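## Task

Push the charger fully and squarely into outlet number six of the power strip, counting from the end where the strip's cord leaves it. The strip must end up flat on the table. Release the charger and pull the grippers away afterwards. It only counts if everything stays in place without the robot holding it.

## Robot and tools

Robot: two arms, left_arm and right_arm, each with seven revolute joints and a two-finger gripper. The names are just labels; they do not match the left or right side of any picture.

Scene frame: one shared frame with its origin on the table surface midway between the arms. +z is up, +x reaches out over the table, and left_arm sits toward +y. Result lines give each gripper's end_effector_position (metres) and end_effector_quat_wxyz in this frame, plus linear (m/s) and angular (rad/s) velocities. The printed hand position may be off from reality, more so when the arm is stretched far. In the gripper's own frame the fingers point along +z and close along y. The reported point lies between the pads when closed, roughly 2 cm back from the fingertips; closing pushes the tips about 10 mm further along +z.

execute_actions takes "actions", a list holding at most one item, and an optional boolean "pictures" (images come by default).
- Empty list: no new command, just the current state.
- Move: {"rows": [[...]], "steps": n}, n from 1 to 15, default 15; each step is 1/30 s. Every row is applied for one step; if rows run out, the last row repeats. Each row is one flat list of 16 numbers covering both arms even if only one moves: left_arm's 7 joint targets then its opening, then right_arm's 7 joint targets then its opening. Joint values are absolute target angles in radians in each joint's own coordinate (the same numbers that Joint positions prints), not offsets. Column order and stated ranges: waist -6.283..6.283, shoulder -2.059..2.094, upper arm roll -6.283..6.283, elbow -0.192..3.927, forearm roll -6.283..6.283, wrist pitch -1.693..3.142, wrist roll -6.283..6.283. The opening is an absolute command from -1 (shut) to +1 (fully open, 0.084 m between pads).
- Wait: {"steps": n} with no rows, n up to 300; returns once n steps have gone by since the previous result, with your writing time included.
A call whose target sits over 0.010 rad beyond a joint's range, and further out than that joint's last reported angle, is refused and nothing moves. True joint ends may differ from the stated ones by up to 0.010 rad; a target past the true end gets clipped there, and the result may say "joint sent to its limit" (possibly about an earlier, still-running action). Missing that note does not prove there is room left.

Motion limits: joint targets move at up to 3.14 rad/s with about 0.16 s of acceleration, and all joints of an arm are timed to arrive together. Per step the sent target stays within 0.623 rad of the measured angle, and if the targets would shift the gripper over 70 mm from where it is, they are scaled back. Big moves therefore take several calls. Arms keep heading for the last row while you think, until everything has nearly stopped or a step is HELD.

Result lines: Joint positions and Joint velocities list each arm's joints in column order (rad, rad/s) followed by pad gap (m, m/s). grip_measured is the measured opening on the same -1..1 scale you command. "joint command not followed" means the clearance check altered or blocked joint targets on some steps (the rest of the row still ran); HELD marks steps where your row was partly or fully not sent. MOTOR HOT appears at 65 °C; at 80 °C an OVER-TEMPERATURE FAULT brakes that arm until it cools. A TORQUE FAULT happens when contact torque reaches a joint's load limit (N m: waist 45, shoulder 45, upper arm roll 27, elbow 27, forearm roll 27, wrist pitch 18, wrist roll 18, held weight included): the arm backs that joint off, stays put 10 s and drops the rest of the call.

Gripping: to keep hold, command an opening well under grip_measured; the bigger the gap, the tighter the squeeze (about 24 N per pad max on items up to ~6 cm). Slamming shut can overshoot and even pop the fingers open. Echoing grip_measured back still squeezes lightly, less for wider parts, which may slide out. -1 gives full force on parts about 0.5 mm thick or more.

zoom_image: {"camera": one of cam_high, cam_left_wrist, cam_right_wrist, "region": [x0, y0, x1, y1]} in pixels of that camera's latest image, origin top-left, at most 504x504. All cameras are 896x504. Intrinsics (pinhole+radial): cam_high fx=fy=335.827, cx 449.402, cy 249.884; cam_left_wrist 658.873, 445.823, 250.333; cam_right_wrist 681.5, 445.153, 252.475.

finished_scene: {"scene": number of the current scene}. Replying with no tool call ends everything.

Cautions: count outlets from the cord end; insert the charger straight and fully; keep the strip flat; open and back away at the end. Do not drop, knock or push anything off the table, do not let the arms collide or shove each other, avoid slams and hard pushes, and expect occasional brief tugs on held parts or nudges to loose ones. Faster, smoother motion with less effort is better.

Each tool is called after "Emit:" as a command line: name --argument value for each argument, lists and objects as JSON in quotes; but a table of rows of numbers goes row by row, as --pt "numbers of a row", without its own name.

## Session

Emit:
execute_actions --actions '[]'

Scene clock: 0.00 s of 4500.00 s.
left_arm: end_effector_position=(+0.7782, +0.0053, +0.1582) grip_measured=+1.00 end_effector_quat_wxyz=(+0.527, -0.485, +0.528, -0.456) end_effector_velocity=(+0.000, +0.000, +0.000) end_effector_angular_velocity=(+0.000, -0.001, +0.000) | right_arm: end_effector_position=(+0.3288, -0.8750, +0.3643) grip_measured=+1.00 end_effector_quat_wxyz=(+0.211, +0.738, +0.607, -0.204) end_effector_velocity=(-0.000, +0.000, +0.001) end_effector_angular_velocity=(-0.001, -0.001, +0.000)
Joint positions: left_arm=[-0.468  0.977  0.261  1.845  2.361  0.704 -1.068  0.084] | right_arm=[-0.85   0.05   0.085  1.368 -0.486  0.9   -2.102  0.084]
Joint velocities: left_arm=[ 0.    -0.     0.    -0.     0.     0.001  0.    -0.   ] | right_arm=[-0.    -0.001  0.     0.     0.     0.    -0.001 -0.   ]
Motor temperatures (°C, as the motors report them): left_arm=[34 33 34 34 33 40 33] | right_arm=[34 32 35 32 34 41 40]

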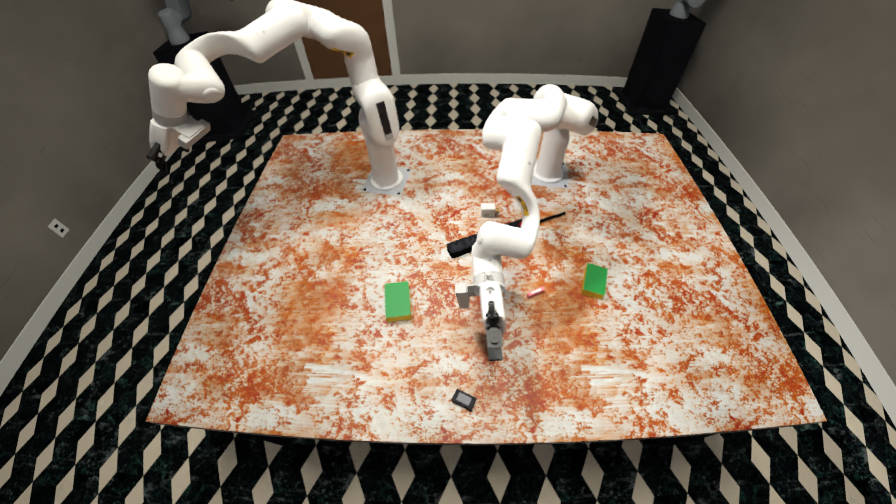

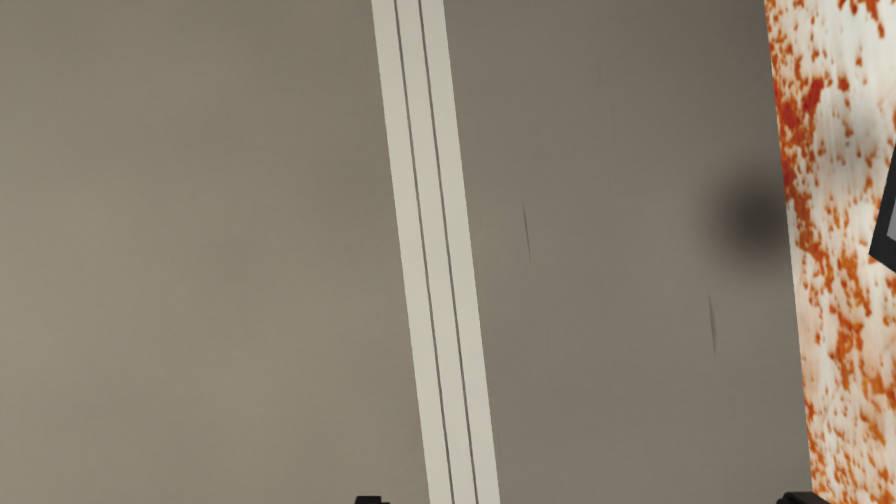

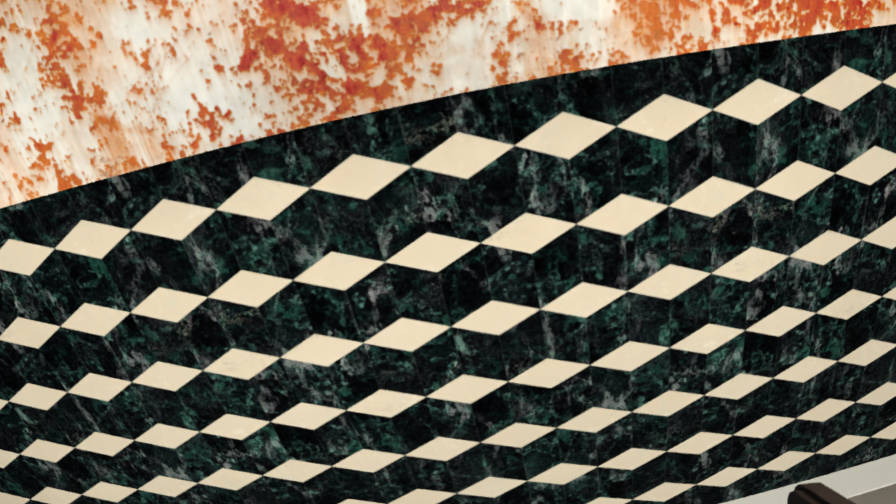

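Emit:
execute_actions --actions '[{"rows":[[-0.2,0.3,0.1,1.6,2.0,0.8,-1,1,-0.3,-0.5,0,0.8,0,1.3,-1,1]]}]' --pictures false

Emit:
execute_actions --actions '[{"steps":20}]' --pictures false

Emit:
execute_actions --actions '[{"rows":[[0.7,0,0,1.4,2.0,0.8,-1,1,1.15,-0.5,0,0.8,0,1.3,0,1]]}]' --pictures false

Emit:
execute_actions --actions '[{"steps":55}]'

Scene clock: 14.57 s of 4500.00 s.
left_arm: end_effector_position=(+0.7843, +0.0968, +0.3261) grip_measured=+1.00 end_effector_quat_wxyz=(+0.536, -0.571, +0.378, -0.494) end_effector_velocity=(-0.040, +0.220, +0.379) end_effector_angular_velocity=(-0.569, -0.315, +0.424) | right_arm: end_effector_position=(+0.3612, -0.6932, +0.3271) grip_measured=+1.00 end_effector_quat_wxyz=(+0.140, +0.844, +0.512, -0.076) end_effector_velocity=(+0.006, +0.404, -0.093) end_effector_angular_velocity=(+0.657, -0.346, -0.829)
Joint positions: left_arm=[-0.346  0.672  0.188  1.734  2.196  0.748 -1.037  0.084] | right_arm=[-0.579 -0.221  0.044  1.089 -0.247  1.097 -1.72   0.084]
Joint velocities: left_arm=[ 0.278 -0.707 -0.162 -0.248 -0.37   0.1    0.069 -0.   ] | right_arm=[ 0.594 -0.591 -0.094 -0.61   0.522  0.428  1.144 -0.   ]
Motor temperatures (°C, as the motors report them): left_arm=[34 35 34 37 33 41 33] | right_arm=[34 33 35 37 34 41 40]
Steps of this call (steps 1 to 90: nothing new was sent; then 11.07 s passed at rest; steps 91 to 105: all 15 steps of this action). Readings (joint positions):
91: left_arm=[-0.468 0.977 0.261 1.845 2.361 0.704 -1.068] | right_arm=[-0.850 0.050 0.085 1.368 -0.486 0.900 -2.102]
92: left_arm=[-0.467 0.973 0.259 1.842 2.358 0.704 -1.067] | right_arm=[-0.847 0.046 0.084 1.364 -0.482 0.903 -2.097]
94: left_arm=[-0.451 0.938 0.244 1.820 2.334 0.709 -1.063] | right_arm=[-0.813 0.011 0.072 1.325 -0.450 0.931 -2.054]
98: left_arm=[-0.409 0.834 0.227 1.793 2.282 0.725 -1.053] | right_arm=[-0.721 -0.079 0.068 1.236 -0.373 0.993 -1.948]
105: the state above

Scene clock: 15.23 s of 4500.00 s.
left_arm: end_effector_position=(+0.7301, +0.2087, +0.5061) grip_measured=+1.00 end_effector_quat_wxyz=(-0.524, +0.631, -0.204, +0.534) end_effector_velocity=(-0.000, -0.014, -0.042) end_effector_angular_velocity=(-0.006, +0.071, -0.019) | right_arm: end_effector_position=(+0.3346, -0.5073, +0.2812) grip_measured=+1.00 end_effector_quat_wxyz=(+0.001, +0.967, +0.256, +0.000) end_effector_velocity=(-0.003, +0.009, -0.002) end_effector_angular_velocity=(+0.020, +0.002, -0.046)
Joint positions: left_arm=[-0.201  0.304  0.1    1.6    2.002  0.799 -1.     0.084] | right_arm=[-0.302 -0.498 -0.001  0.802 -0.002  1.299 -1.004  0.084]
Joint velocities: left_arm=[ 0.002  0.01  -0.027 -0.052 -0.019 -0.004  0.004  0.   ] | right_arm=[ 0.013 -0.014 -0.005 -0.014  0.015  0.012  0.05  -0.   ]
Motor temperatures (°C, as the motors report them): left_arm=[34 35 34 37 33 41 33] | right_arm=[34 33 35 37 34 41 40]
Steps of this call (steps 1 to 20: the robot went on to your last target). Readings (joint positions):
1: left_arm=[-0.336 0.648 0.183 1.725 2.184 0.751 -1.035] | right_arm=[-0.559 -0.241 0.041 1.069 -0.230 1.111 -1.681]
2: left_arm=[-0.327 0.624 0.177 1.717 2.171 0.754 -1.032] | right_arm=[-0.540 -0.260 0.038 1.048 -0.212 1.125 -1.639]
4: left_arm=[-0.309 0.577 0.166 1.700 2.146 0.761 -1.027] | right_arm=[-0.502 -0.298 0.032 1.009 -0.179 1.153 -1.548]
8: left_arm=[-0.271 0.481 0.143 1.665 2.096 0.774 -1.018] | right_arm=[-0.426 -0.374 0.020 0.931 -0.112 1.208 -1.344]
20: the state above

Scene clock: 15.73 s of 4500.00 s.
left_arm: end_effector_position=(+0.6939, +0.3974, +0.5401) grip_measured=+1.00 end_effector_quat_wxyz=(+0.584, -0.649, +0.107, -0.477) end_effector_velocity=(-0.129, +0.423, +0.065) end_effector_angular_velocity=(-0.026, -0.077, +0.602) | right_arm: end_effector_position=(+0.3730, -0.3492, +0.2810) grip_measured=+1.00 end_effector_quat_wxyz=(+0.000, +0.967, +0.256, +0.000) end_effector_velocity=(-0.002, +0.389, +0.000) end_effector_angular_velocity=(+0.001, -0.001, +0.058)
Joint positions: left_arm=[ 0.087  0.186  0.061  1.521  2.001  0.8   -1.     0.084] | right_arm=[ 0.19  -0.499  0.     0.801 -0.     1.3   -0.512  0.084]
Joint velocities: left_arm=[ 0.667 -0.215 -0.068 -0.137 -0.001  0.001  0.     0.   ] | right_arm=[ 1.172 -0.002 -0.002 -0.001  0.     0.001  1.112  0.   ]
Motor temperatures (°C, as the motors report them): left_arm=[34 35 34 37 33 41 33] | right_arm=[34 33 35 37 34 41 40]
Steps of this call (steps 1 to 15: all 15 steps of this action). Readings (joint positions):
1: left_arm=[-0.201 0.304 0.099 1.599 2.001 0.799 -1.000] | right_arm=[-0.301 -0.499 -0.001 0.802 -0.001 1.299 -1.002]
2: left_arm=[-0.197 0.302 0.097 1.596 2.001 0.799 -1.000] | right_arm=[-0.297 -0.499 -0.002 0.801 -0.001 1.299 -0.996]
4: left_arm=[-0.162 0.285 0.084 1.582 2.001 0.797 -1.000] | right_arm=[-0.251 -0.499 -0.006 0.801 -0.001 1.299 -0.946]
8: left_arm=[-0.067 0.242 0.081 1.558 2.001 0.800 -1.000] | right_arm=[-0.083 -0.499 0.001 0.801 -0.000 1.299 -0.783]
15: the state above

Scene clock: 17.57 s of 4500.00 s.
left_arm: end_effector_position=(+0.4822, +0.7173, +0.5914) grip_measured=+1.00 end_effector_quat_wxyz=(+0.697, -0.635, -0.091, -0.320) end_effector_velocity=(+0.000, +0.000, -0.000) end_effector_angular_velocity=(+0.000, +0.000, +0.000) | right_arm: end_effector_position=(+0.2294, -0.0777, +0.2809) grip_measured=+1.00 end_effector_quat_wxyz=(-0.000, +0.886, +0.464, -0.000) end_effector_velocity=(-0.000, +0.000, +0.000) end_effector_angular_velocity=(+0.000, -0.001, +0.002)
Joint positions: left_arm=[ 0.7    0.    -0.     1.4    2.     0.8   -1.     0.084] | right_arm=[ 1.15  -0.5   -0.     0.8   -0.     1.3   -0.     0.084]
Joint velocities: left_arm=[ 0.  0.  0.  0.  0. -0.  0.  0.] | right_arm=[-0.    -0.     0.001  0.    -0.     0.    -0.001 -0.   ]
Motor temperatures (°C, as the motors report them): left_arm=[34 35 34 38 33 41 33] | right_arm=[34 33 35 37 34 41 40]
Steps of this call (steps 1 to 45: the robot went on to your last target; steps 46 to 55: nothing new was sent). Readings (joint positions):
1: left_arm=[0.110 0.179 0.059 1.516 2.001 0.800 -1.000] | right_arm=[0.229 -0.499 0.000 0.801 -0.000 1.300 -0.475]
2: left_arm=[0.132 0.172 0.057 1.512 2.001 0.800 -1.000] | right_arm=[0.268 -0.499 0.000 0.801 -0.000 1.300 -0.442]
4: left_arm=[0.177 0.159 0.052 1.503 2.001 0.800 -1.000] | right_arm=[0.346 -0.499 0.000 0.801 -0.000 1.300 -0.382]
8: left_arm=[0.267 0.131 0.043 1.485 2.000 0.800 -1.000] | right_arm=[0.502 -0.500 0.000 0.800 -0.000 1.300 -0.285]
55: the state above
All arms were judged still, so your last target was given up. Only a new action makes them travel on or press farther. Fingers that are still opening or closing keep moving.

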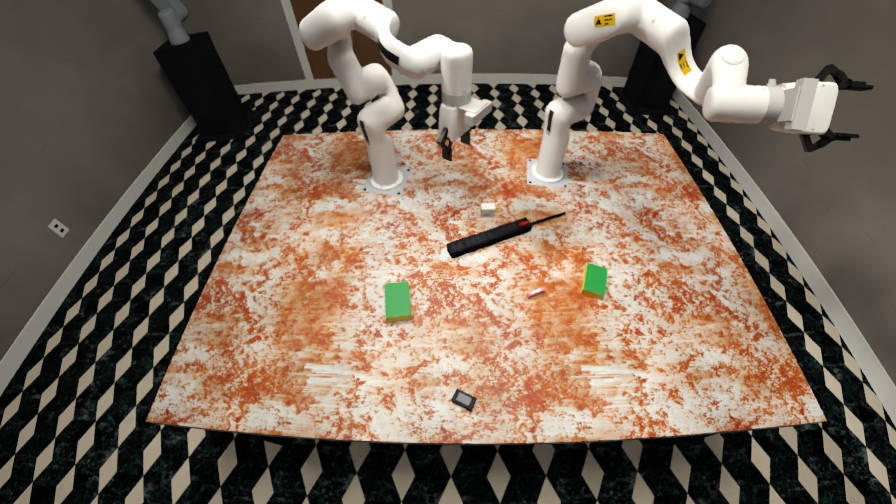

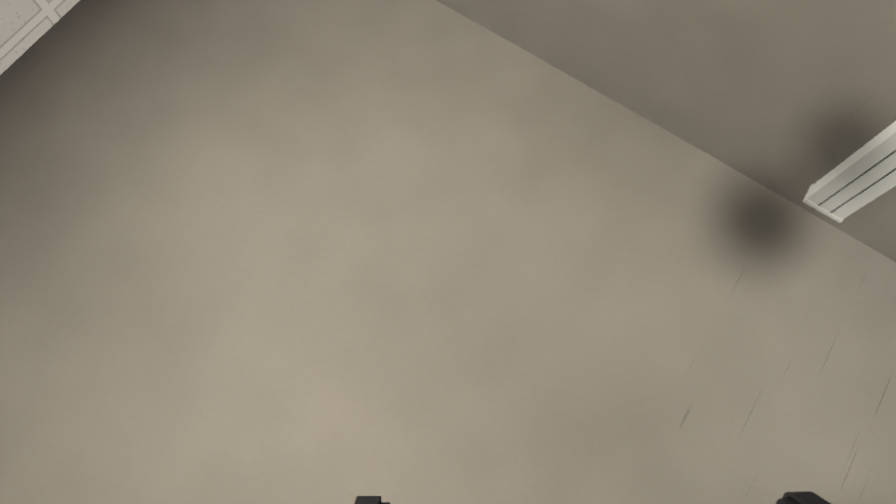

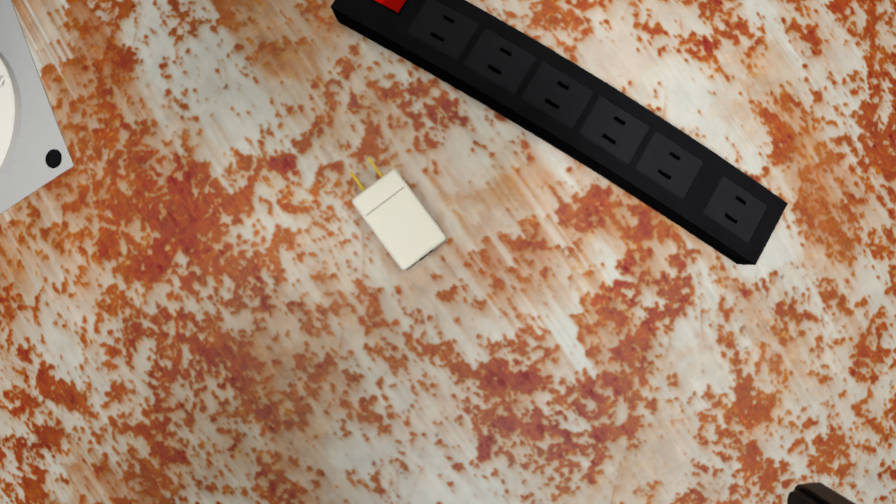

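Emit:
execute_actions --actions '[{"rows":[[0.7,0,0,1.4,2.0,0.8,-1,1,1.283,-0.06,0,0.7,0,0.76,-0.44,1]]}]' --pictures false

Emit:
execute_actions --actions '[{"steps":15}]'

Scene clock: 31.13 s of 4500.00 s.
left_arm: end_effector_position=(+0.4822, +0.7173, +0.5914) grip_measured=+1.00 end_effector_quat_wxyz=(+0.697, -0.635, -0.091, -0.320) end_effector_velocity=(-0.000, +0.000, -0.001) end_effector_angular_velocity=(-0.000, +0.001, +0.001) | right_arm: end_effector_position=(+0.2273, +0.0002, +0.1384) grip_measured=+1.00 end_effector_quat_wxyz=(+0.001, +0.745, +0.668, -0.002) end_effector_velocity=(-0.066, +0.080, -0.309) end_effector_angular_velocity=(-0.066, +0.037, +0.961)
Joint positions: left_arm=[ 0.7   -0.    -0.     1.4    2.     0.8   -1.     0.084] | right_arm=[ 1.266 -0.118  0.001  0.712  0.     0.833 -0.38   0.084]
Joint velocities: left_arm=[ 0.    -0.     0.    -0.001  0.     0.     0.     0.   ] | right_arm=[ 0.23   0.753  0.012 -0.198  0.    -0.875 -0.72  -0.   ]
Motor temperatures (°C, as the motors report them): left_arm=[34 34 34 40 33 41 33] | right_arm=[34 32 35 38 34 42 40]
Steps of this call (steps 1 to 90: nothing new was sent; then 10.07 s passed at rest; steps 91 to 105: all 15 steps of this action). Readings (joint positions):
91: left_arm=[0.700 -0.000 -0.000 1.400 2.000 0.800 -1.000] | right_arm=[1.150 -0.500 -0.000 0.800 -0.000 1.300 -0.000]
92: left_arm=[0.700 -0.000 -0.000 1.400 2.000 0.800 -1.000] | right_arm=[1.151 -0.497 -0.000 0.800 -0.000 1.294 -0.005]
94: left_arm=[0.700 -0.000 -0.000 1.400 2.000 0.800 -1.000] | right_arm=[1.162 -0.461 -0.002 0.795 -0.000 1.244 -0.045]
98: left_arm=[0.700 0.000 -0.000 1.400 2.000 0.800 -1.000] | right_arm=[1.202 -0.329 0.000 0.760 0.000 1.091 -0.171]
105: the state above

Scene clock: 31.63 s of 4500.00 s.
left_arm: end_effector_position=(+0.4822, +0.7173, +0.5914) grip_measured=+1.00 end_effector_quat_wxyz=(+0.697, -0.635, -0.091, -0.320) end_effector_velocity=(-0.000, -0.000, +0.001) end_effector_angular_velocity=(+0.001, -0.002, +0.000) | right_arm: end_effector_position=(+0.2239, +0.0080, +0.1167) grip_measured=+1.00 end_effector_quat_wxyz=(-0.000, +0.719, +0.695, +0.000) end_effector_velocity=(-0.002, -0.001, -0.003) end_effector_angular_velocity=(-0.006, +0.002, +0.006)
Joint positions: left_arm=[ 0.7    0.    -0.     1.4    2.     0.8   -1.     0.084] | right_arm=[ 1.283 -0.061 -0.     0.7    0.     0.76  -0.44   0.084]
Joint velocities: left_arm=[ 0.    -0.     0.     0.001 -0.    -0.     0.    -0.   ] | right_arm=[ 0.002  0.005  0.001 -0.003 -0.001 -0.001 -0.003  0.   ]
Motor temperatures (°C, as the motors report them): left_arm=[34 34 34 40 33 41 33] | right_arm=[34 32 35 38 34 42 40]
Steps of this call (steps 1 to 15: the robot went on to your last target). Readings (joint positions):
1: left_arm=[0.700 0.000 -0.000 1.400 2.000 0.800 -1.000] | right_arm=[1.272 -0.096 0.001 0.706 0.000 0.808 -0.401]
2: left_arm=[0.700 -0.000 -0.000 1.400 2.000 0.800 -1.000] | right_arm=[1.277 -0.081 0.001 0.702 -0.000 0.791 -0.415]
4: left_arm=[0.700 -0.000 -0.000 1.400 2.000 0.800 -1.000] | right_arm=[1.281 -0.068 0.001 0.700 -0.000 0.773 -0.430]
8: left_arm=[0.700 0.000 -0.000 1.400 2.000 0.800 -1.000] | right_arm=[1.282 -0.063 -0.001 0.702 0.000 0.762 -0.438]
15: the state above

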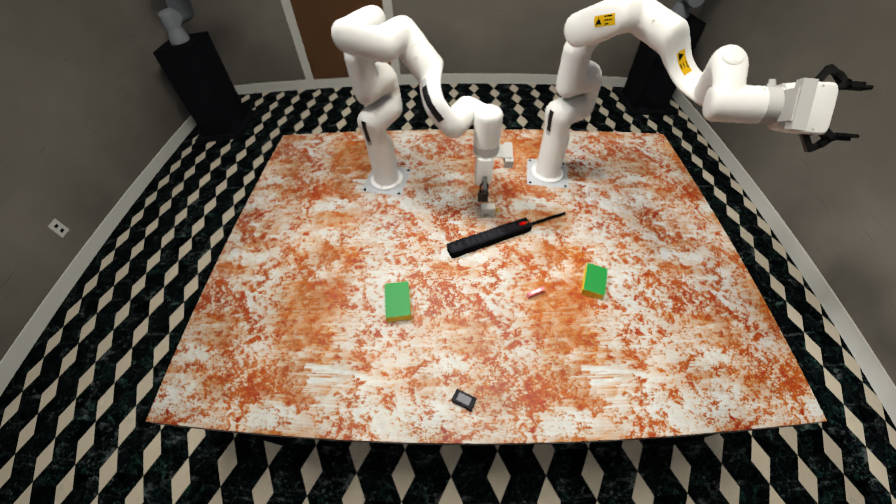

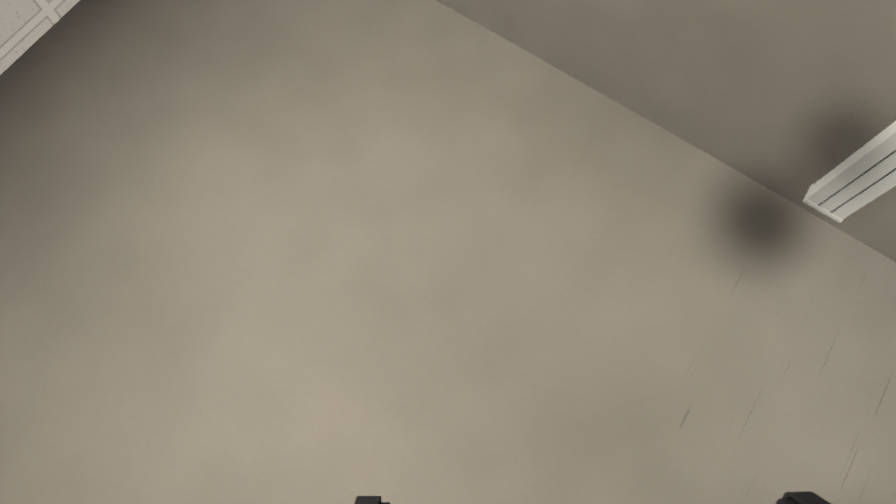

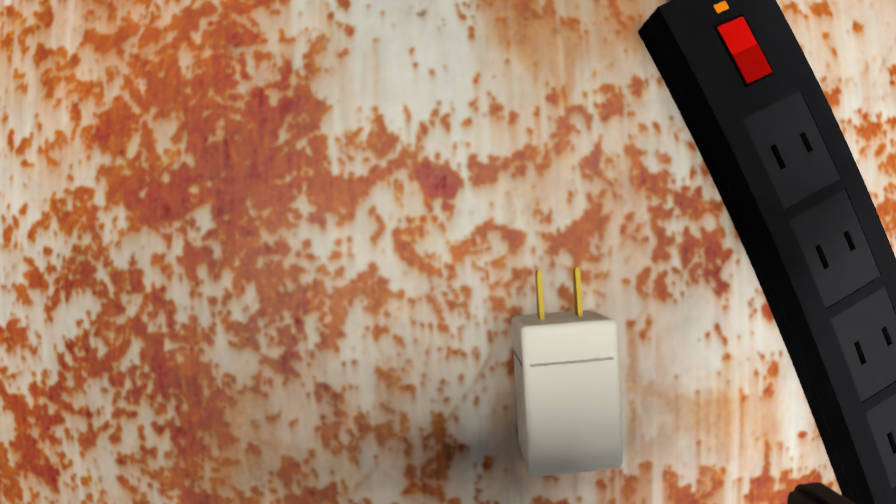

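Emit:
execute_actions --actions '[{"rows":[[0.7,0,0,1.4,2.0,0.8,-1,1,1.285,0.215,0,0.725,0,0.51,-0.5,0.6]]}]' --pictures false

Emit:
execute_actions --actions '[{"steps":8}]'

Emit:
execute_actions --actions '[{"rows":[[0.7,0,0,1.4,2.0,0.8,-1,1,1.285,0.215,0,0.725,0,0.51,-0.5,-0.7]]}]' --pictures false

Emit:
execute_actions --actions '[{"rows":[[0.7,0,0,1.4,2.0,0.8,-1,1,1.285,0.21,0,0.725,0,0.515,0,-0.7]]}]'

Emit:
execute_actions --actions '[{"rows":[[0.7,0,0,1.4,2.0,0.8,-1,1,1.285,0.214,0,0.725,0,0.511,0,0.3]]}]' --pictures false

Emit:
execute_actions --actions '[{"rows":[[0.7,0,0,1.4,2.0,0.8,-1,1,1.285,-0.06,0,0.76,0,0.82,0,0.6]]}]'

Emit:
execute_actions --actions '[{"rows":[[0.7,0,0,1.4,2.0,0.8,-1,1,1.076,0.19,0,1.02,0,0.83,-1.11,1]]}]' --pictures false

Emit:
execute_actions --actions '[{"steps":15}]'

Scene clock: 44.53 s of 4500.00 s.
left_arm: end_effector_position=(+0.4822, +0.7173, +0.5914) grip_measured=+1.00 end_effector_quat_wxyz=(+0.697, -0.635, -0.091, -0.320) end_effector_velocity=(-0.000, -0.000, +0.000) end_effector_angular_velocity=(-0.000, -0.000, -0.000) | right_arm: end_effector_position=(+0.2331, +0.0281, +0.0310) grip_measured=+0.59 end_effector_quat_wxyz=(-0.000, +0.697, +0.717, +0.001) end_effector_velocity=(+0.006, +0.011, +0.001) end_effector_angular_velocity=(+0.031, -0.016, +0.006)
Joint positions: left_arm=[ 0.7   -0.     0.     1.4    2.     0.8   -1.     0.084] | right_arm=[ 1.285  0.212 -0.     0.726  0.     0.512 -0.499  0.069]
Joint velocities: left_arm=[ 0.    -0.001 -0.    -0.001 -0.    -0.    -0.     0.   ] | right_arm=[-0.     0.014 -0.001  0.015  0.    -0.035 -0.008 -0.   ]
Motor temperatures (°C, as the motors report them): left_arm=[34 34 34 40 33 41 33] | right_arm=[34 33 35 38 34 42 40]
Steps of this call (steps 1 to 15: the robot went on to your last target; steps 16 to 90: nothing new was sent; then 9.40 s passed at rest; steps 91 to 105: all 15 steps of this action). Readings (joint positions):
91: left_arm=[0.700 -0.000 -0.000 1.400 2.000 0.800 -1.000] | right_arm=[1.283 -0.060 -0.000 0.700 -0.000 0.760 -0.440]
92: left_arm=[0.700 -0.000 -0.000 1.400 2.000 0.800 -1.000] | right_arm=[1.283 -0.056 -0.000 0.701 -0.000 0.755 -0.441]
94: left_arm=[0.700 -0.000 -0.000 1.400 2.000 0.800 -1.000] | right_arm=[1.283 -0.011 -0.000 0.709 0.000 0.708 -0.452]
98: left_arm=[0.700 0.000 0.000 1.400 2.000 0.800 -1.000] | right_arm=[1.285 0.154 0.000 0.716 -0.000 0.570 -0.486]
105: the state above

Scene clock: 44.80 s of 4500.00 s.
left_arm: end_effector_position=(+0.4822, +0.7173, +0.5914) grip_measured=+1.00 end_effector_quat_wxyz=(+0.697, -0.635, -0.091, -0.320) end_effector_velocity=(-0.000, +0.000, +0.000) end_effector_angular_velocity=(+0.000, -0.000, +0.000) | right_arm: end_effector_position=(+0.2328, +0.0277, +0.0298) grip_measured=+0.59 end_effector_quat_wxyz=(-0.000, +0.697, +0.717, +0.000) end_effector_velocity=(-0.001, -0.001, -0.002) end_effector_angular_velocity=(-0.003, +0.002, -0.001)
Joint positions: left_arm=[ 0.7   -0.     0.     1.4    2.     0.8   -1.     0.084] | right_arm=[ 1.285  0.214 -0.     0.725  0.     0.51  -0.5    0.069]
Joint velocities: left_arm=[-0.     0.     0.     0.001 -0.    -0.    -0.    -0.   ] | right_arm=[-0.     0.005  0.    -0.     0.001 -0.001  0.    -0.   ]
Motor temperatures (°C, as the motors report them): left_arm=[34 34 34 40 33 41 33] | right_arm=[34 33 35 38 34 42 40]
Steps of this call (steps 1 to 8: the robot went on to your last target). Readings (joint positions):
1: left_arm=[0.700 0.000 0.000 1.400 2.000 0.800 -1.000] | right_arm=[1.285 0.212 -0.000 0.726 0.000 0.511 -0.500]
2: left_arm=[0.700 -0.000 -0.000 1.400 2.000 0.800 -1.000] | right_arm=[1.285 0.213 -0.000 0.726 0.000 0.511 -0.500]
4: left_arm=[0.700 0.000 -0.000 1.400 2.000 0.800 -1.000] | right_arm=[1.285 0.213 -0.000 0.726 0.000 0.510 -0.500]
8: the state above

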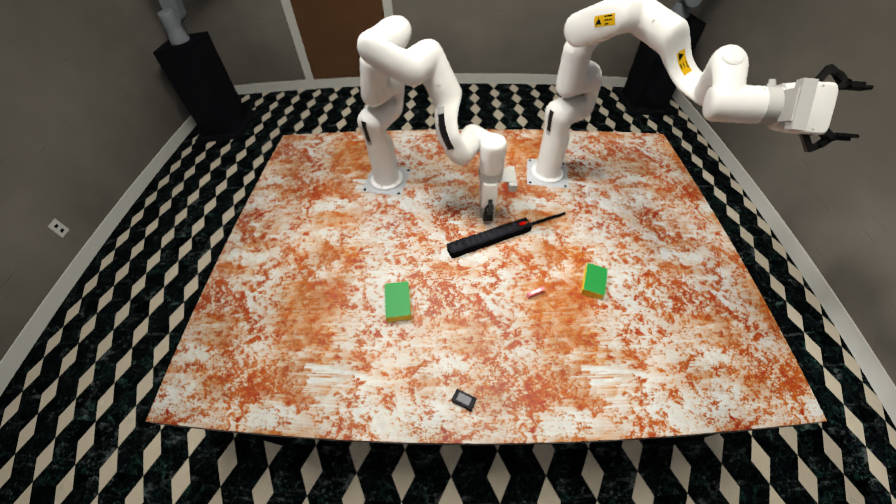

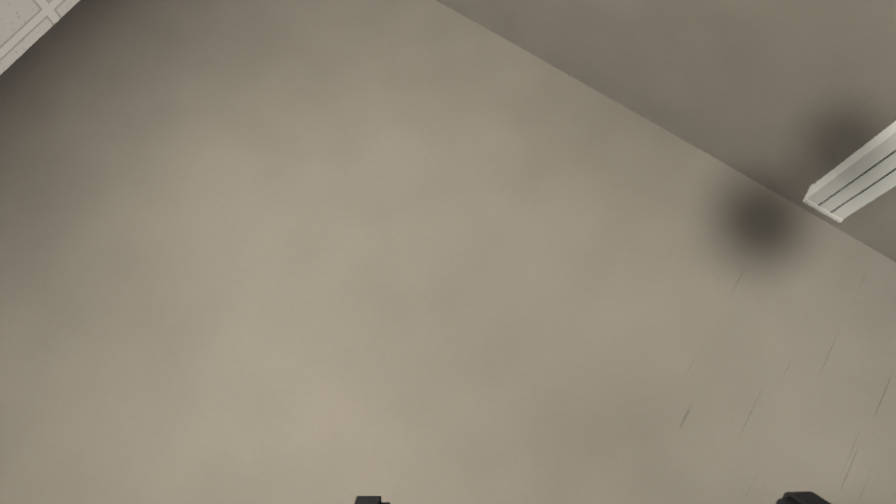

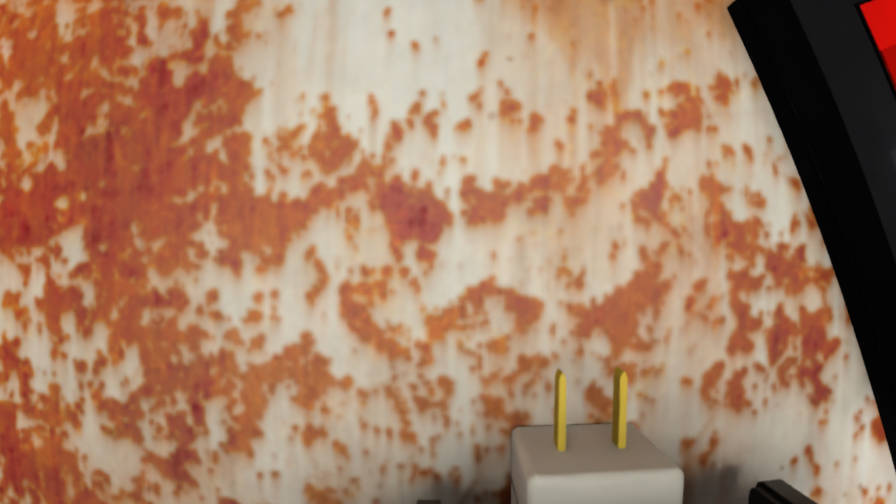

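Scene clock: 45.30 s of 4500.00 s.
left_arm: end_effector_position=(+0.4822, +0.7173, +0.5914) grip_measured=+1.00 end_effector_quat_wxyz=(+0.697, -0.635, -0.091, -0.320) end_effector_velocity=(+0.000, -0.000, +0.000) end_effector_angular_velocity=(+0.000, -0.000, -0.001) | right_arm: end_effector_position=(+0.2328, +0.0277, +0.0296) grip_measured=-0.33 end_effector_quat_wxyz=(-0.000, +0.697, +0.718, +0.000) end_effector_velocity=(-0.000, -0.000, -0.001) end_effector_angular_velocity=(-0.001, +0.001, +0.000)
Joint positions: left_arm=[ 0.7   -0.    -0.     1.4    2.     0.8   -1.     0.084] | right_arm=[ 1.285  0.215 -0.     0.725 -0.     0.51  -0.5    0.03 ]
Joint velocities: left_arm=[ 0. -0. -0.  0.  0. -0. -0. -0.] | right_arm=[ 0.     0.001 -0.    -0.001  0.001  0.    -0.001 -0.   ]
Motor temperatures (°C, as the motors report them): left_arm=[34 34 34 40 33 41 33] | right_arm=[34 33 35 38 34 42 40]
Steps of this call (steps 1 to 15: all 15 steps of this action). Readings (joint positions):
1: left_arm=[0.700 -0.000 0.000 1.400 2.000 0.800 -1.000] | right_arm=[1.285 0.214 -0.000 0.725 0.000 0.510 -0.500]
2: left_arm=[0.700 -0.000 0.000 1.400 2.000 0.800 -1.000] | right_arm=[1.285 0.214 -0.000 0.725 0.000 0.510 -0.500]
4: left_arm=[0.700 0.000 -0.000 1.400 2.000 0.800 -1.000] | right_arm=[1.285 0.215 -0.000 0.725 0.000 0.510 -0.500]
8: left_arm=[0.700 0.000 -0.000 1.400 2.000 0.800 -1.000] | right_arm=[1.285 0.215 -0.000 0.725 -0.000 0.510 -0.500]
15: the state above

Scene clock: 45.80 s of 4500.00 s.
left_arm: end_effector_position=(+0.4822, +0.7173, +0.5914) grip_measured=+1.00 end_effector_quat_wxyz=(+0.697, -0.635, -0.091, -0.320) end_effector_velocity=(+0.000, -0.000, -0.001) end_effector_angular_velocity=(-0.001, +0.002, +0.000) | right_arm: end_effector_position=(+0.2327, +0.0274, +0.0311) grip_measured=-0.33 end_effector_quat_wxyz=(+0.000, +0.851, +0.526, -0.000) end_effector_velocity=(-0.001, -0.000, +0.000) end_effector_angular_velocity=(-0.000, -0.000, -0.086)
Joint positions: left_arm=[ 0.7    0.    -0.     1.4    2.     0.8   -1.     0.084] | right_arm=[ 1.285  0.21   0.     0.725  0.     0.515 -0.007  0.03 ]
Joint velocities: left_arm=[ 0.     0.    -0.    -0.001  0.     0.     0.    -0.   ] | right_arm=[ 0.    -0.002  0.001 -0.001 -0.001  0.001  0.088  0.   ]
Motor temperatures (°C, as the motors report them): left_arm=[34 34 34 41 33 41 33] | right_arm=[34 33 35 38 34 42 40]
Steps of this call (steps 1 to 15: all 15 steps of this action). Readings (joint positions):
1: left_arm=[0.700 0.000 -0.000 1.400 2.000 0.800 -1.000] | right_arm=[1.285 0.215 -0.000 0.725 -0.000 0.510 -0.500]
2: left_arm=[0.700 0.000 0.000 1.400 2.000 0.800 -1.000] | right_arm=[1.285 0.215 -0.000 0.725 -0.000 0.510 -0.494]
4: left_arm=[0.700 -0.000 0.000 1.400 2.000 0.800 -1.000] | right_arm=[1.285 0.215 0.000 0.725 -0.000 0.511 -0.443]
8: left_arm=[0.700 -0.000 -0.000 1.400 2.000 0.800 -1.000] | right_arm=[1.285 0.212 0.000 0.724 0.000 0.513 -0.176]
15: the state above

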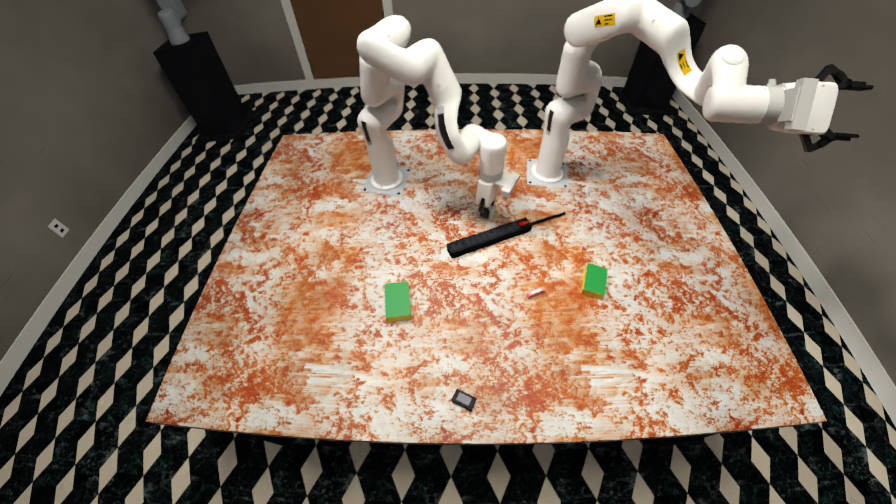

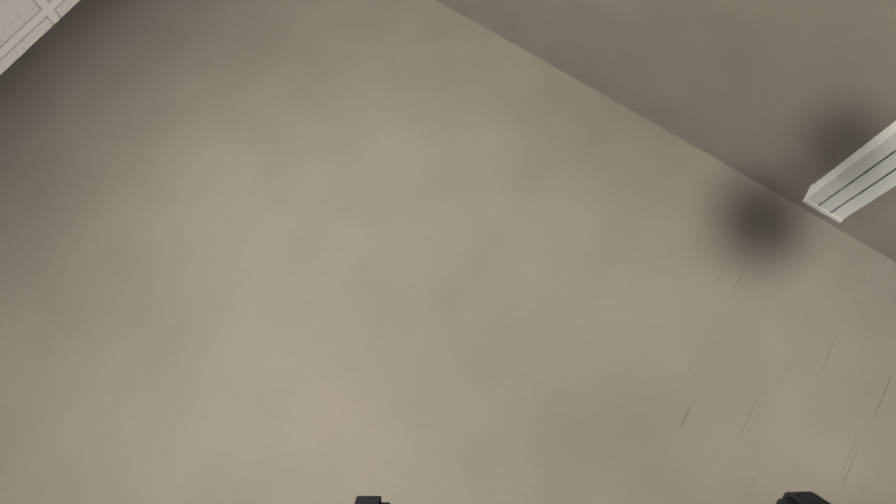

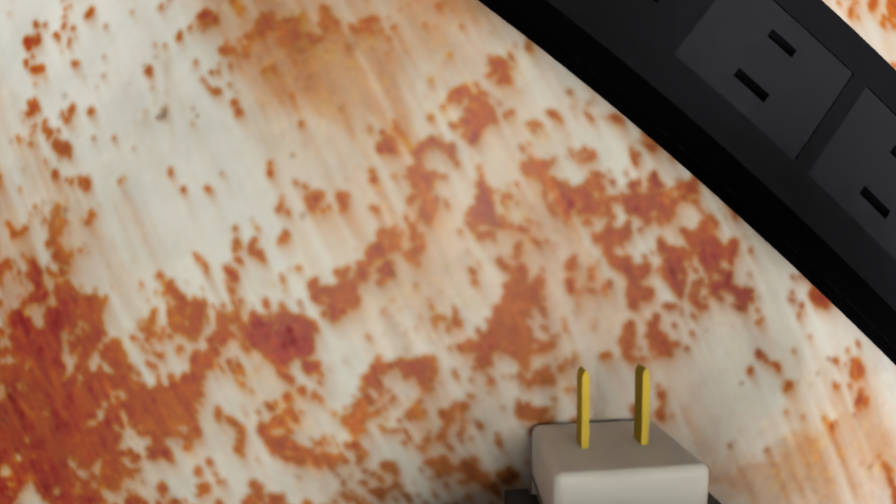

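Scene clock: 46.30 s of 4500.00 s.
left_arm: end_effector_position=(+0.4822, +0.7173, +0.5914) grip_measured=+1.00 end_effector_quat_wxyz=(+0.697, -0.635, -0.091, -0.320) end_effector_velocity=(-0.000, +0.000, -0.000) end_effector_angular_velocity=(-0.000, +0.000, +0.001) | right_arm: end_effector_position=(+0.2327, +0.0276, +0.0299) grip_measured=+0.29 end_effector_quat_wxyz=(-0.000, +0.852, +0.523, +0.000) end_effector_velocity=(+0.000, -0.000, -0.000) end_effector_angular_velocity=(-0.000, +0.000, -0.000)
Joint positions: left_arm=[ 0.7   -0.     0.     1.4    2.     0.8   -1.     0.084] | right_arm=[ 1.285  0.214  0.     0.725 -0.     0.511 -0.     0.056]
Joint velocities: left_arm=[-0. -0.  0. -0. -0.  0.  0. -0.] | right_arm=[-0.001  0.     0.    -0.    -0.    -0.    -0.001  0.   ]
Motor temperatures (°C, as the motors report them): left_arm=[34 34 34 41 33 41 33] | right_arm=[34 33 35 38 34 42 40]
Steps of this call (steps 1 to 15: all 15 steps of this action). Readings (joint positions):
1: left_arm=[0.700 0.000 -0.000 1.400 2.000 0.800 -1.000] | right_arm=[1.285 0.210 0.000 0.725 -0.000 0.515 -0.004]
2: left_arm=[0.700 0.000 0.000 1.400 2.000 0.800 -1.000] | right_arm=[1.285 0.211 0.000 0.725 -0.000 0.514 -0.003]
4: left_arm=[0.700 -0.000 0.000 1.400 2.000 0.800 -1.000] | right_arm=[1.285 0.212 0.000 0.725 -0.000 0.513 -0.001]
8: left_arm=[0.700 -0.000 -0.000 1.400 2.000 0.800 -1.000] | right_arm=[1.285 0.214 0.000 0.725 -0.000 0.511 -0.000]
15: the state above

Scene clock: 46.80 s of 4500.00 s.
left_arm: end_effector_position=(+0.4822, +0.7173, +0.5914) grip_measured=+1.00 end_effector_quat_wxyz=(+0.697, -0.635, -0.091, -0.320) end_effector_velocity=(-0.000, +0.000, -0.000) end_effector_angular_velocity=(-0.000, +0.001, +0.000) | right_arm: end_effector_position=(+0.2279, +0.0181, +0.1322) grip_measured=+0.59 end_effector_quat_wxyz=(+0.000, +0.852, +0.523, -0.000) end_effector_velocity=(-0.012, -0.021, -0.004) end_effector_angular_velocity=(-0.060, +0.031, +0.003)
Joint positions: left_arm=[ 0.7   -0.     0.     1.4    2.     0.8   -1.     0.084] | right_arm=[ 1.285 -0.056  0.     0.758 -0.     0.815 -0.     0.069]
Joint velocities: left_arm=[-0.    -0.     0.    -0.001  0.     0.     0.    -0.   ] | right_arm=[ 0.002 -0.025  0.001 -0.023  0.001  0.07   0.001 -0.   ]
Motor temperatures (°C, as the motors report them): left_arm=[34 34 34 41 33 41 33] | right_arm=[34 33 35 38 34 42 40]
Steps of this call (steps 1 to 15: all 15 steps of this action). Readings (joint positions):
1: left_arm=[0.700 0.000 -0.000 1.400 2.000 0.800 -1.000] | right_arm=[1.285 0.214 0.000 0.725 0.000 0.511 -0.000]
2: left_arm=[0.700 -0.000 -0.000 1.400 2.000 0.800 -1.000] | right_arm=[1.285 0.211 0.000 0.725 0.000 0.516 -0.000]
4: left_arm=[0.700 -0.000 -0.000 1.400 2.000 0.800 -1.000] | right_arm=[1.285 0.175 0.000 0.726 -0.000 0.563 -0.000]
8: left_arm=[0.700 -0.000 -0.000 1.400 2.000 0.800 -1.000] | right_arm=[1.285 0.028 -0.000 0.753 0.000 0.717 -0.000]
15: the state above

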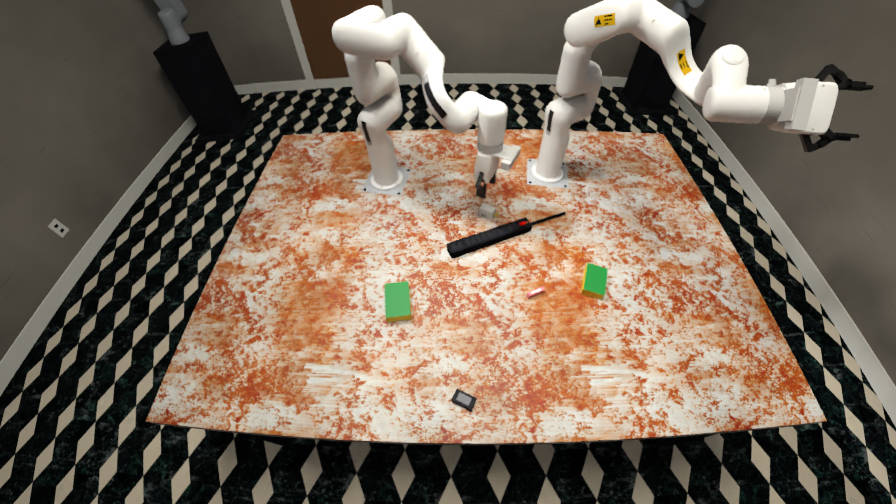

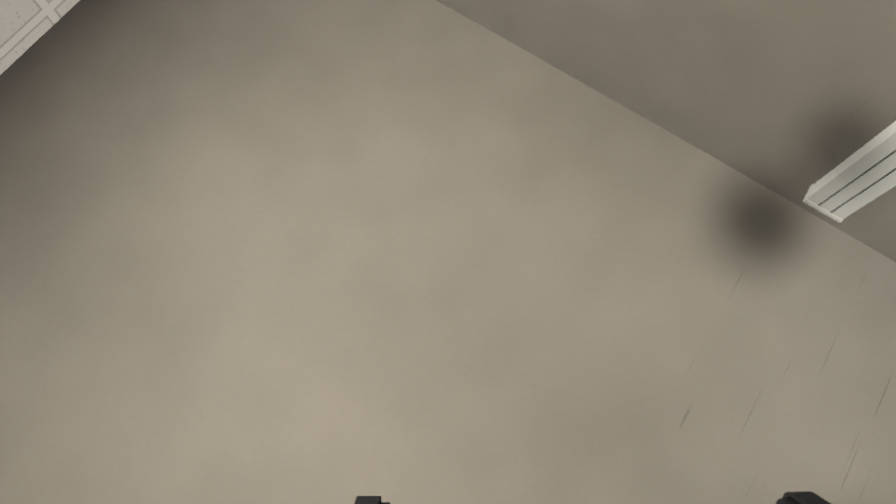

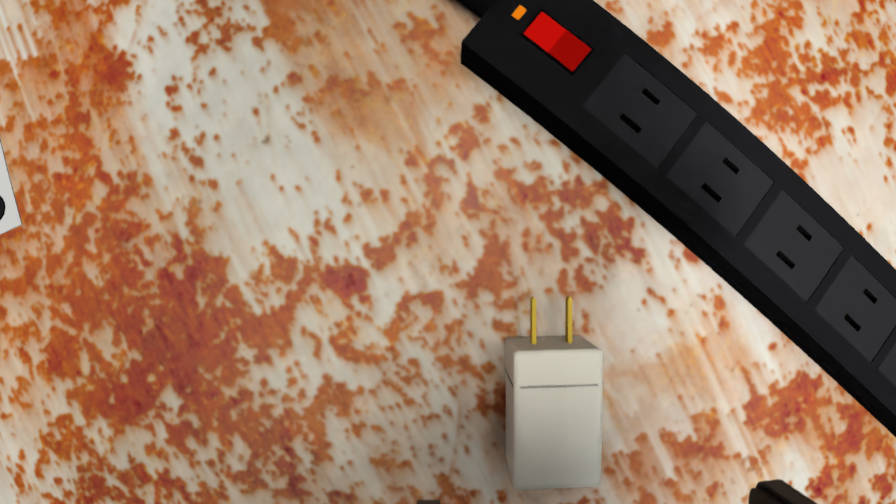

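Scene clock: 47.30 s of 4500.00 s.
left_arm: end_effector_position=(+0.4822, +0.7173, +0.5914) grip_measured=+1.00 end_effector_quat_wxyz=(+0.697, -0.635, -0.091, -0.320) end_effector_velocity=(+0.000, -0.000, -0.000) end_effector_angular_velocity=(+0.000, +0.000, -0.000) | right_arm: end_effector_position=(+0.3382, +0.0282, +0.1204) grip_measured=+1.00 end_effector_quat_wxyz=(+0.000, +0.616, +0.788, -0.001) end_effector_velocity=(+0.113, -0.003, -0.019) end_effector_angular_velocity=(+0.003, +0.002, +1.962)
Joint positions: left_arm=[ 0.7   -0.    -0.     1.4    2.     0.8   -1.     0.084] | right_arm=[ 1.091  0.172 -0.001  1.    -0.     0.829 -0.909  0.084]
Joint velocities: left_arm=[-0.    -0.    -0.    -0.001  0.     0.    -0.     0.   ] | right_arm=[-0.195  0.232  0.007  0.246  0.     0.012 -2.15   0.   ]
Motor temperatures (°C, as the motors report them): left_arm=[34 34 34 41 33 41 33] | right_arm=[34 33 35 38 34 42 40]
Steps of this call (steps 1 to 15: all 15 steps of this action). Readings (joint positions):
1: left_arm=[0.700 -0.000 -0.000 1.400 2.000 0.800 -1.000] | right_arm=[1.285 -0.057 0.000 0.758 -0.000 0.817 -0.000]
2: left_arm=[0.700 -0.000 -0.000 1.400 2.000 0.800 -1.000] | right_arm=[1.284 -0.055 0.000 0.760 -0.000 0.819 -0.006]
4: left_arm=[0.700 -0.000 -0.000 1.400 2.000 0.800 -1.000] | right_arm=[1.268 -0.035 0.003 0.780 0.000 0.820 -0.057]
8: left_arm=[0.700 -0.000 -0.000 1.400 2.000 0.800 -1.000] | right_arm=[1.187 0.061 -0.000 0.882 -0.000 0.824 -0.313]
15: the state above

Scene clock: 47.80 s of 4500.00 s.
left_arm: end_effector_position=(+0.4822, +0.7173, +0.5914) grip_measured=+1.00 end_effector_quat_wxyz=(+0.697, -0.635, -0.091, -0.320) end_effector_velocity=(+0.000, -0.000, -0.000) end_effector_angular_velocity=(-0.000, +0.000, +0.000) | right_arm: end_effector_position=(+0.3467, +0.0287, +0.1194) grip_measured=+1.00 end_effector_quat_wxyz=(-0.000, +0.540, +0.842, +0.000) end_effector_velocity=(+0.001, -0.001, -0.001) end_effector_angular_velocity=(-0.001, +0.001, +0.001)
Joint positions: left_arm=[ 0.7   -0.    -0.     1.4    2.     0.8   -1.     0.084] | right_arm=[ 1.076  0.19   0.     1.02   0.     0.83  -1.109  0.084]
Joint velocities: left_arm=[-0.  0. -0.  0. -0.  0.  0. -0.] | right_arm=[-0.003  0.003 -0.     0.002  0.    -0.    -0.004 -0.   ]
Motor temperatures (°C, as the motors report them): left_arm=[34 34 34 41 33 41 33] | right_arm=[34 33 35 38 34 42 40]
Steps of this call (steps 1 to 15: the robot went on to your last target). Readings (joint positions):
1: left_arm=[0.700 -0.000 -0.000 1.400 2.000 0.800 -1.000] | right_arm=[1.085 0.179 -0.001 1.007 -0.000 0.829 -0.974]
2: left_arm=[0.700 -0.000 -0.000 1.400 2.000 0.800 -1.000] | right_arm=[1.082 0.183 -0.001 1.012 -0.000 0.830 -1.024]
4: left_arm=[0.700 0.000 -0.000 1.400 2.000 0.800 -1.000] | right_arm=[1.078 0.187 -0.000 1.016 -0.000 0.830 -1.077]
8: left_arm=[0.700 -0.000 -0.000 1.400 2.000 0.800 -1.000] | right_arm=[1.077 0.189 0.001 1.019 0.000 0.830 -1.104]
15: the state above

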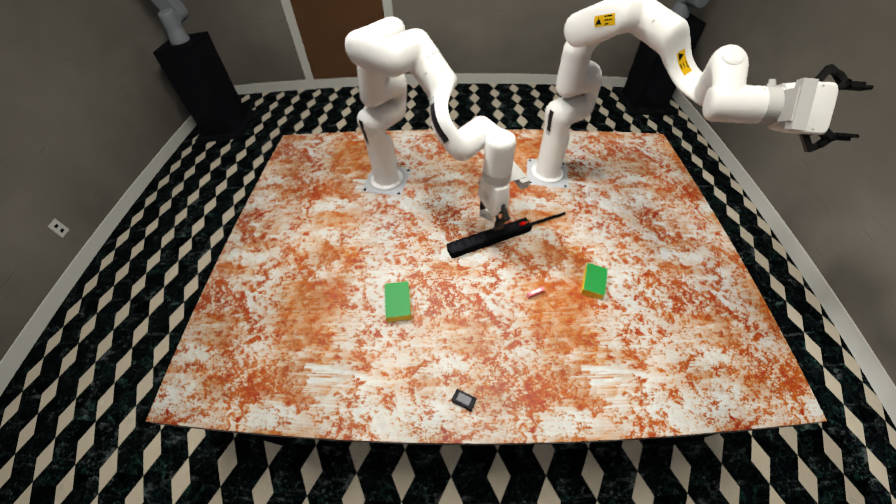

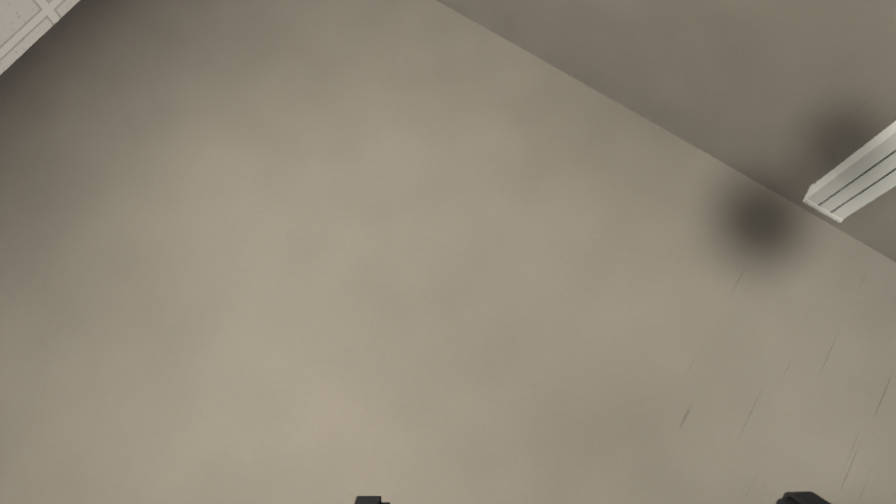

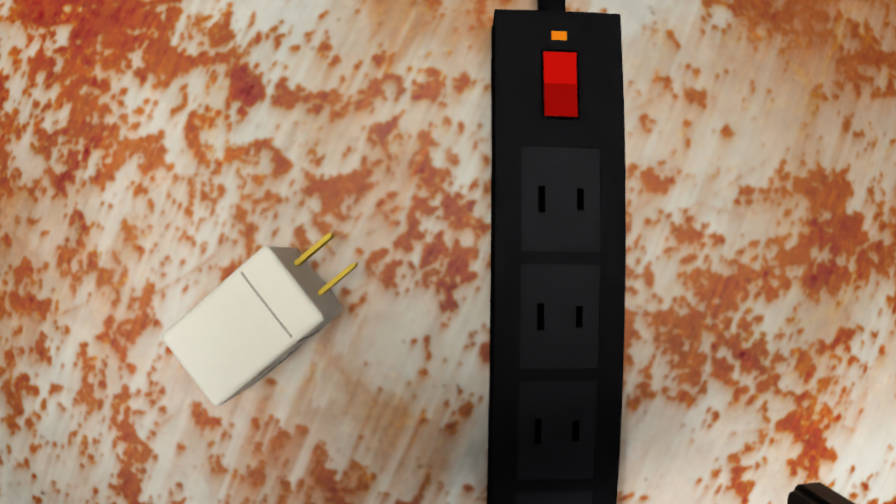

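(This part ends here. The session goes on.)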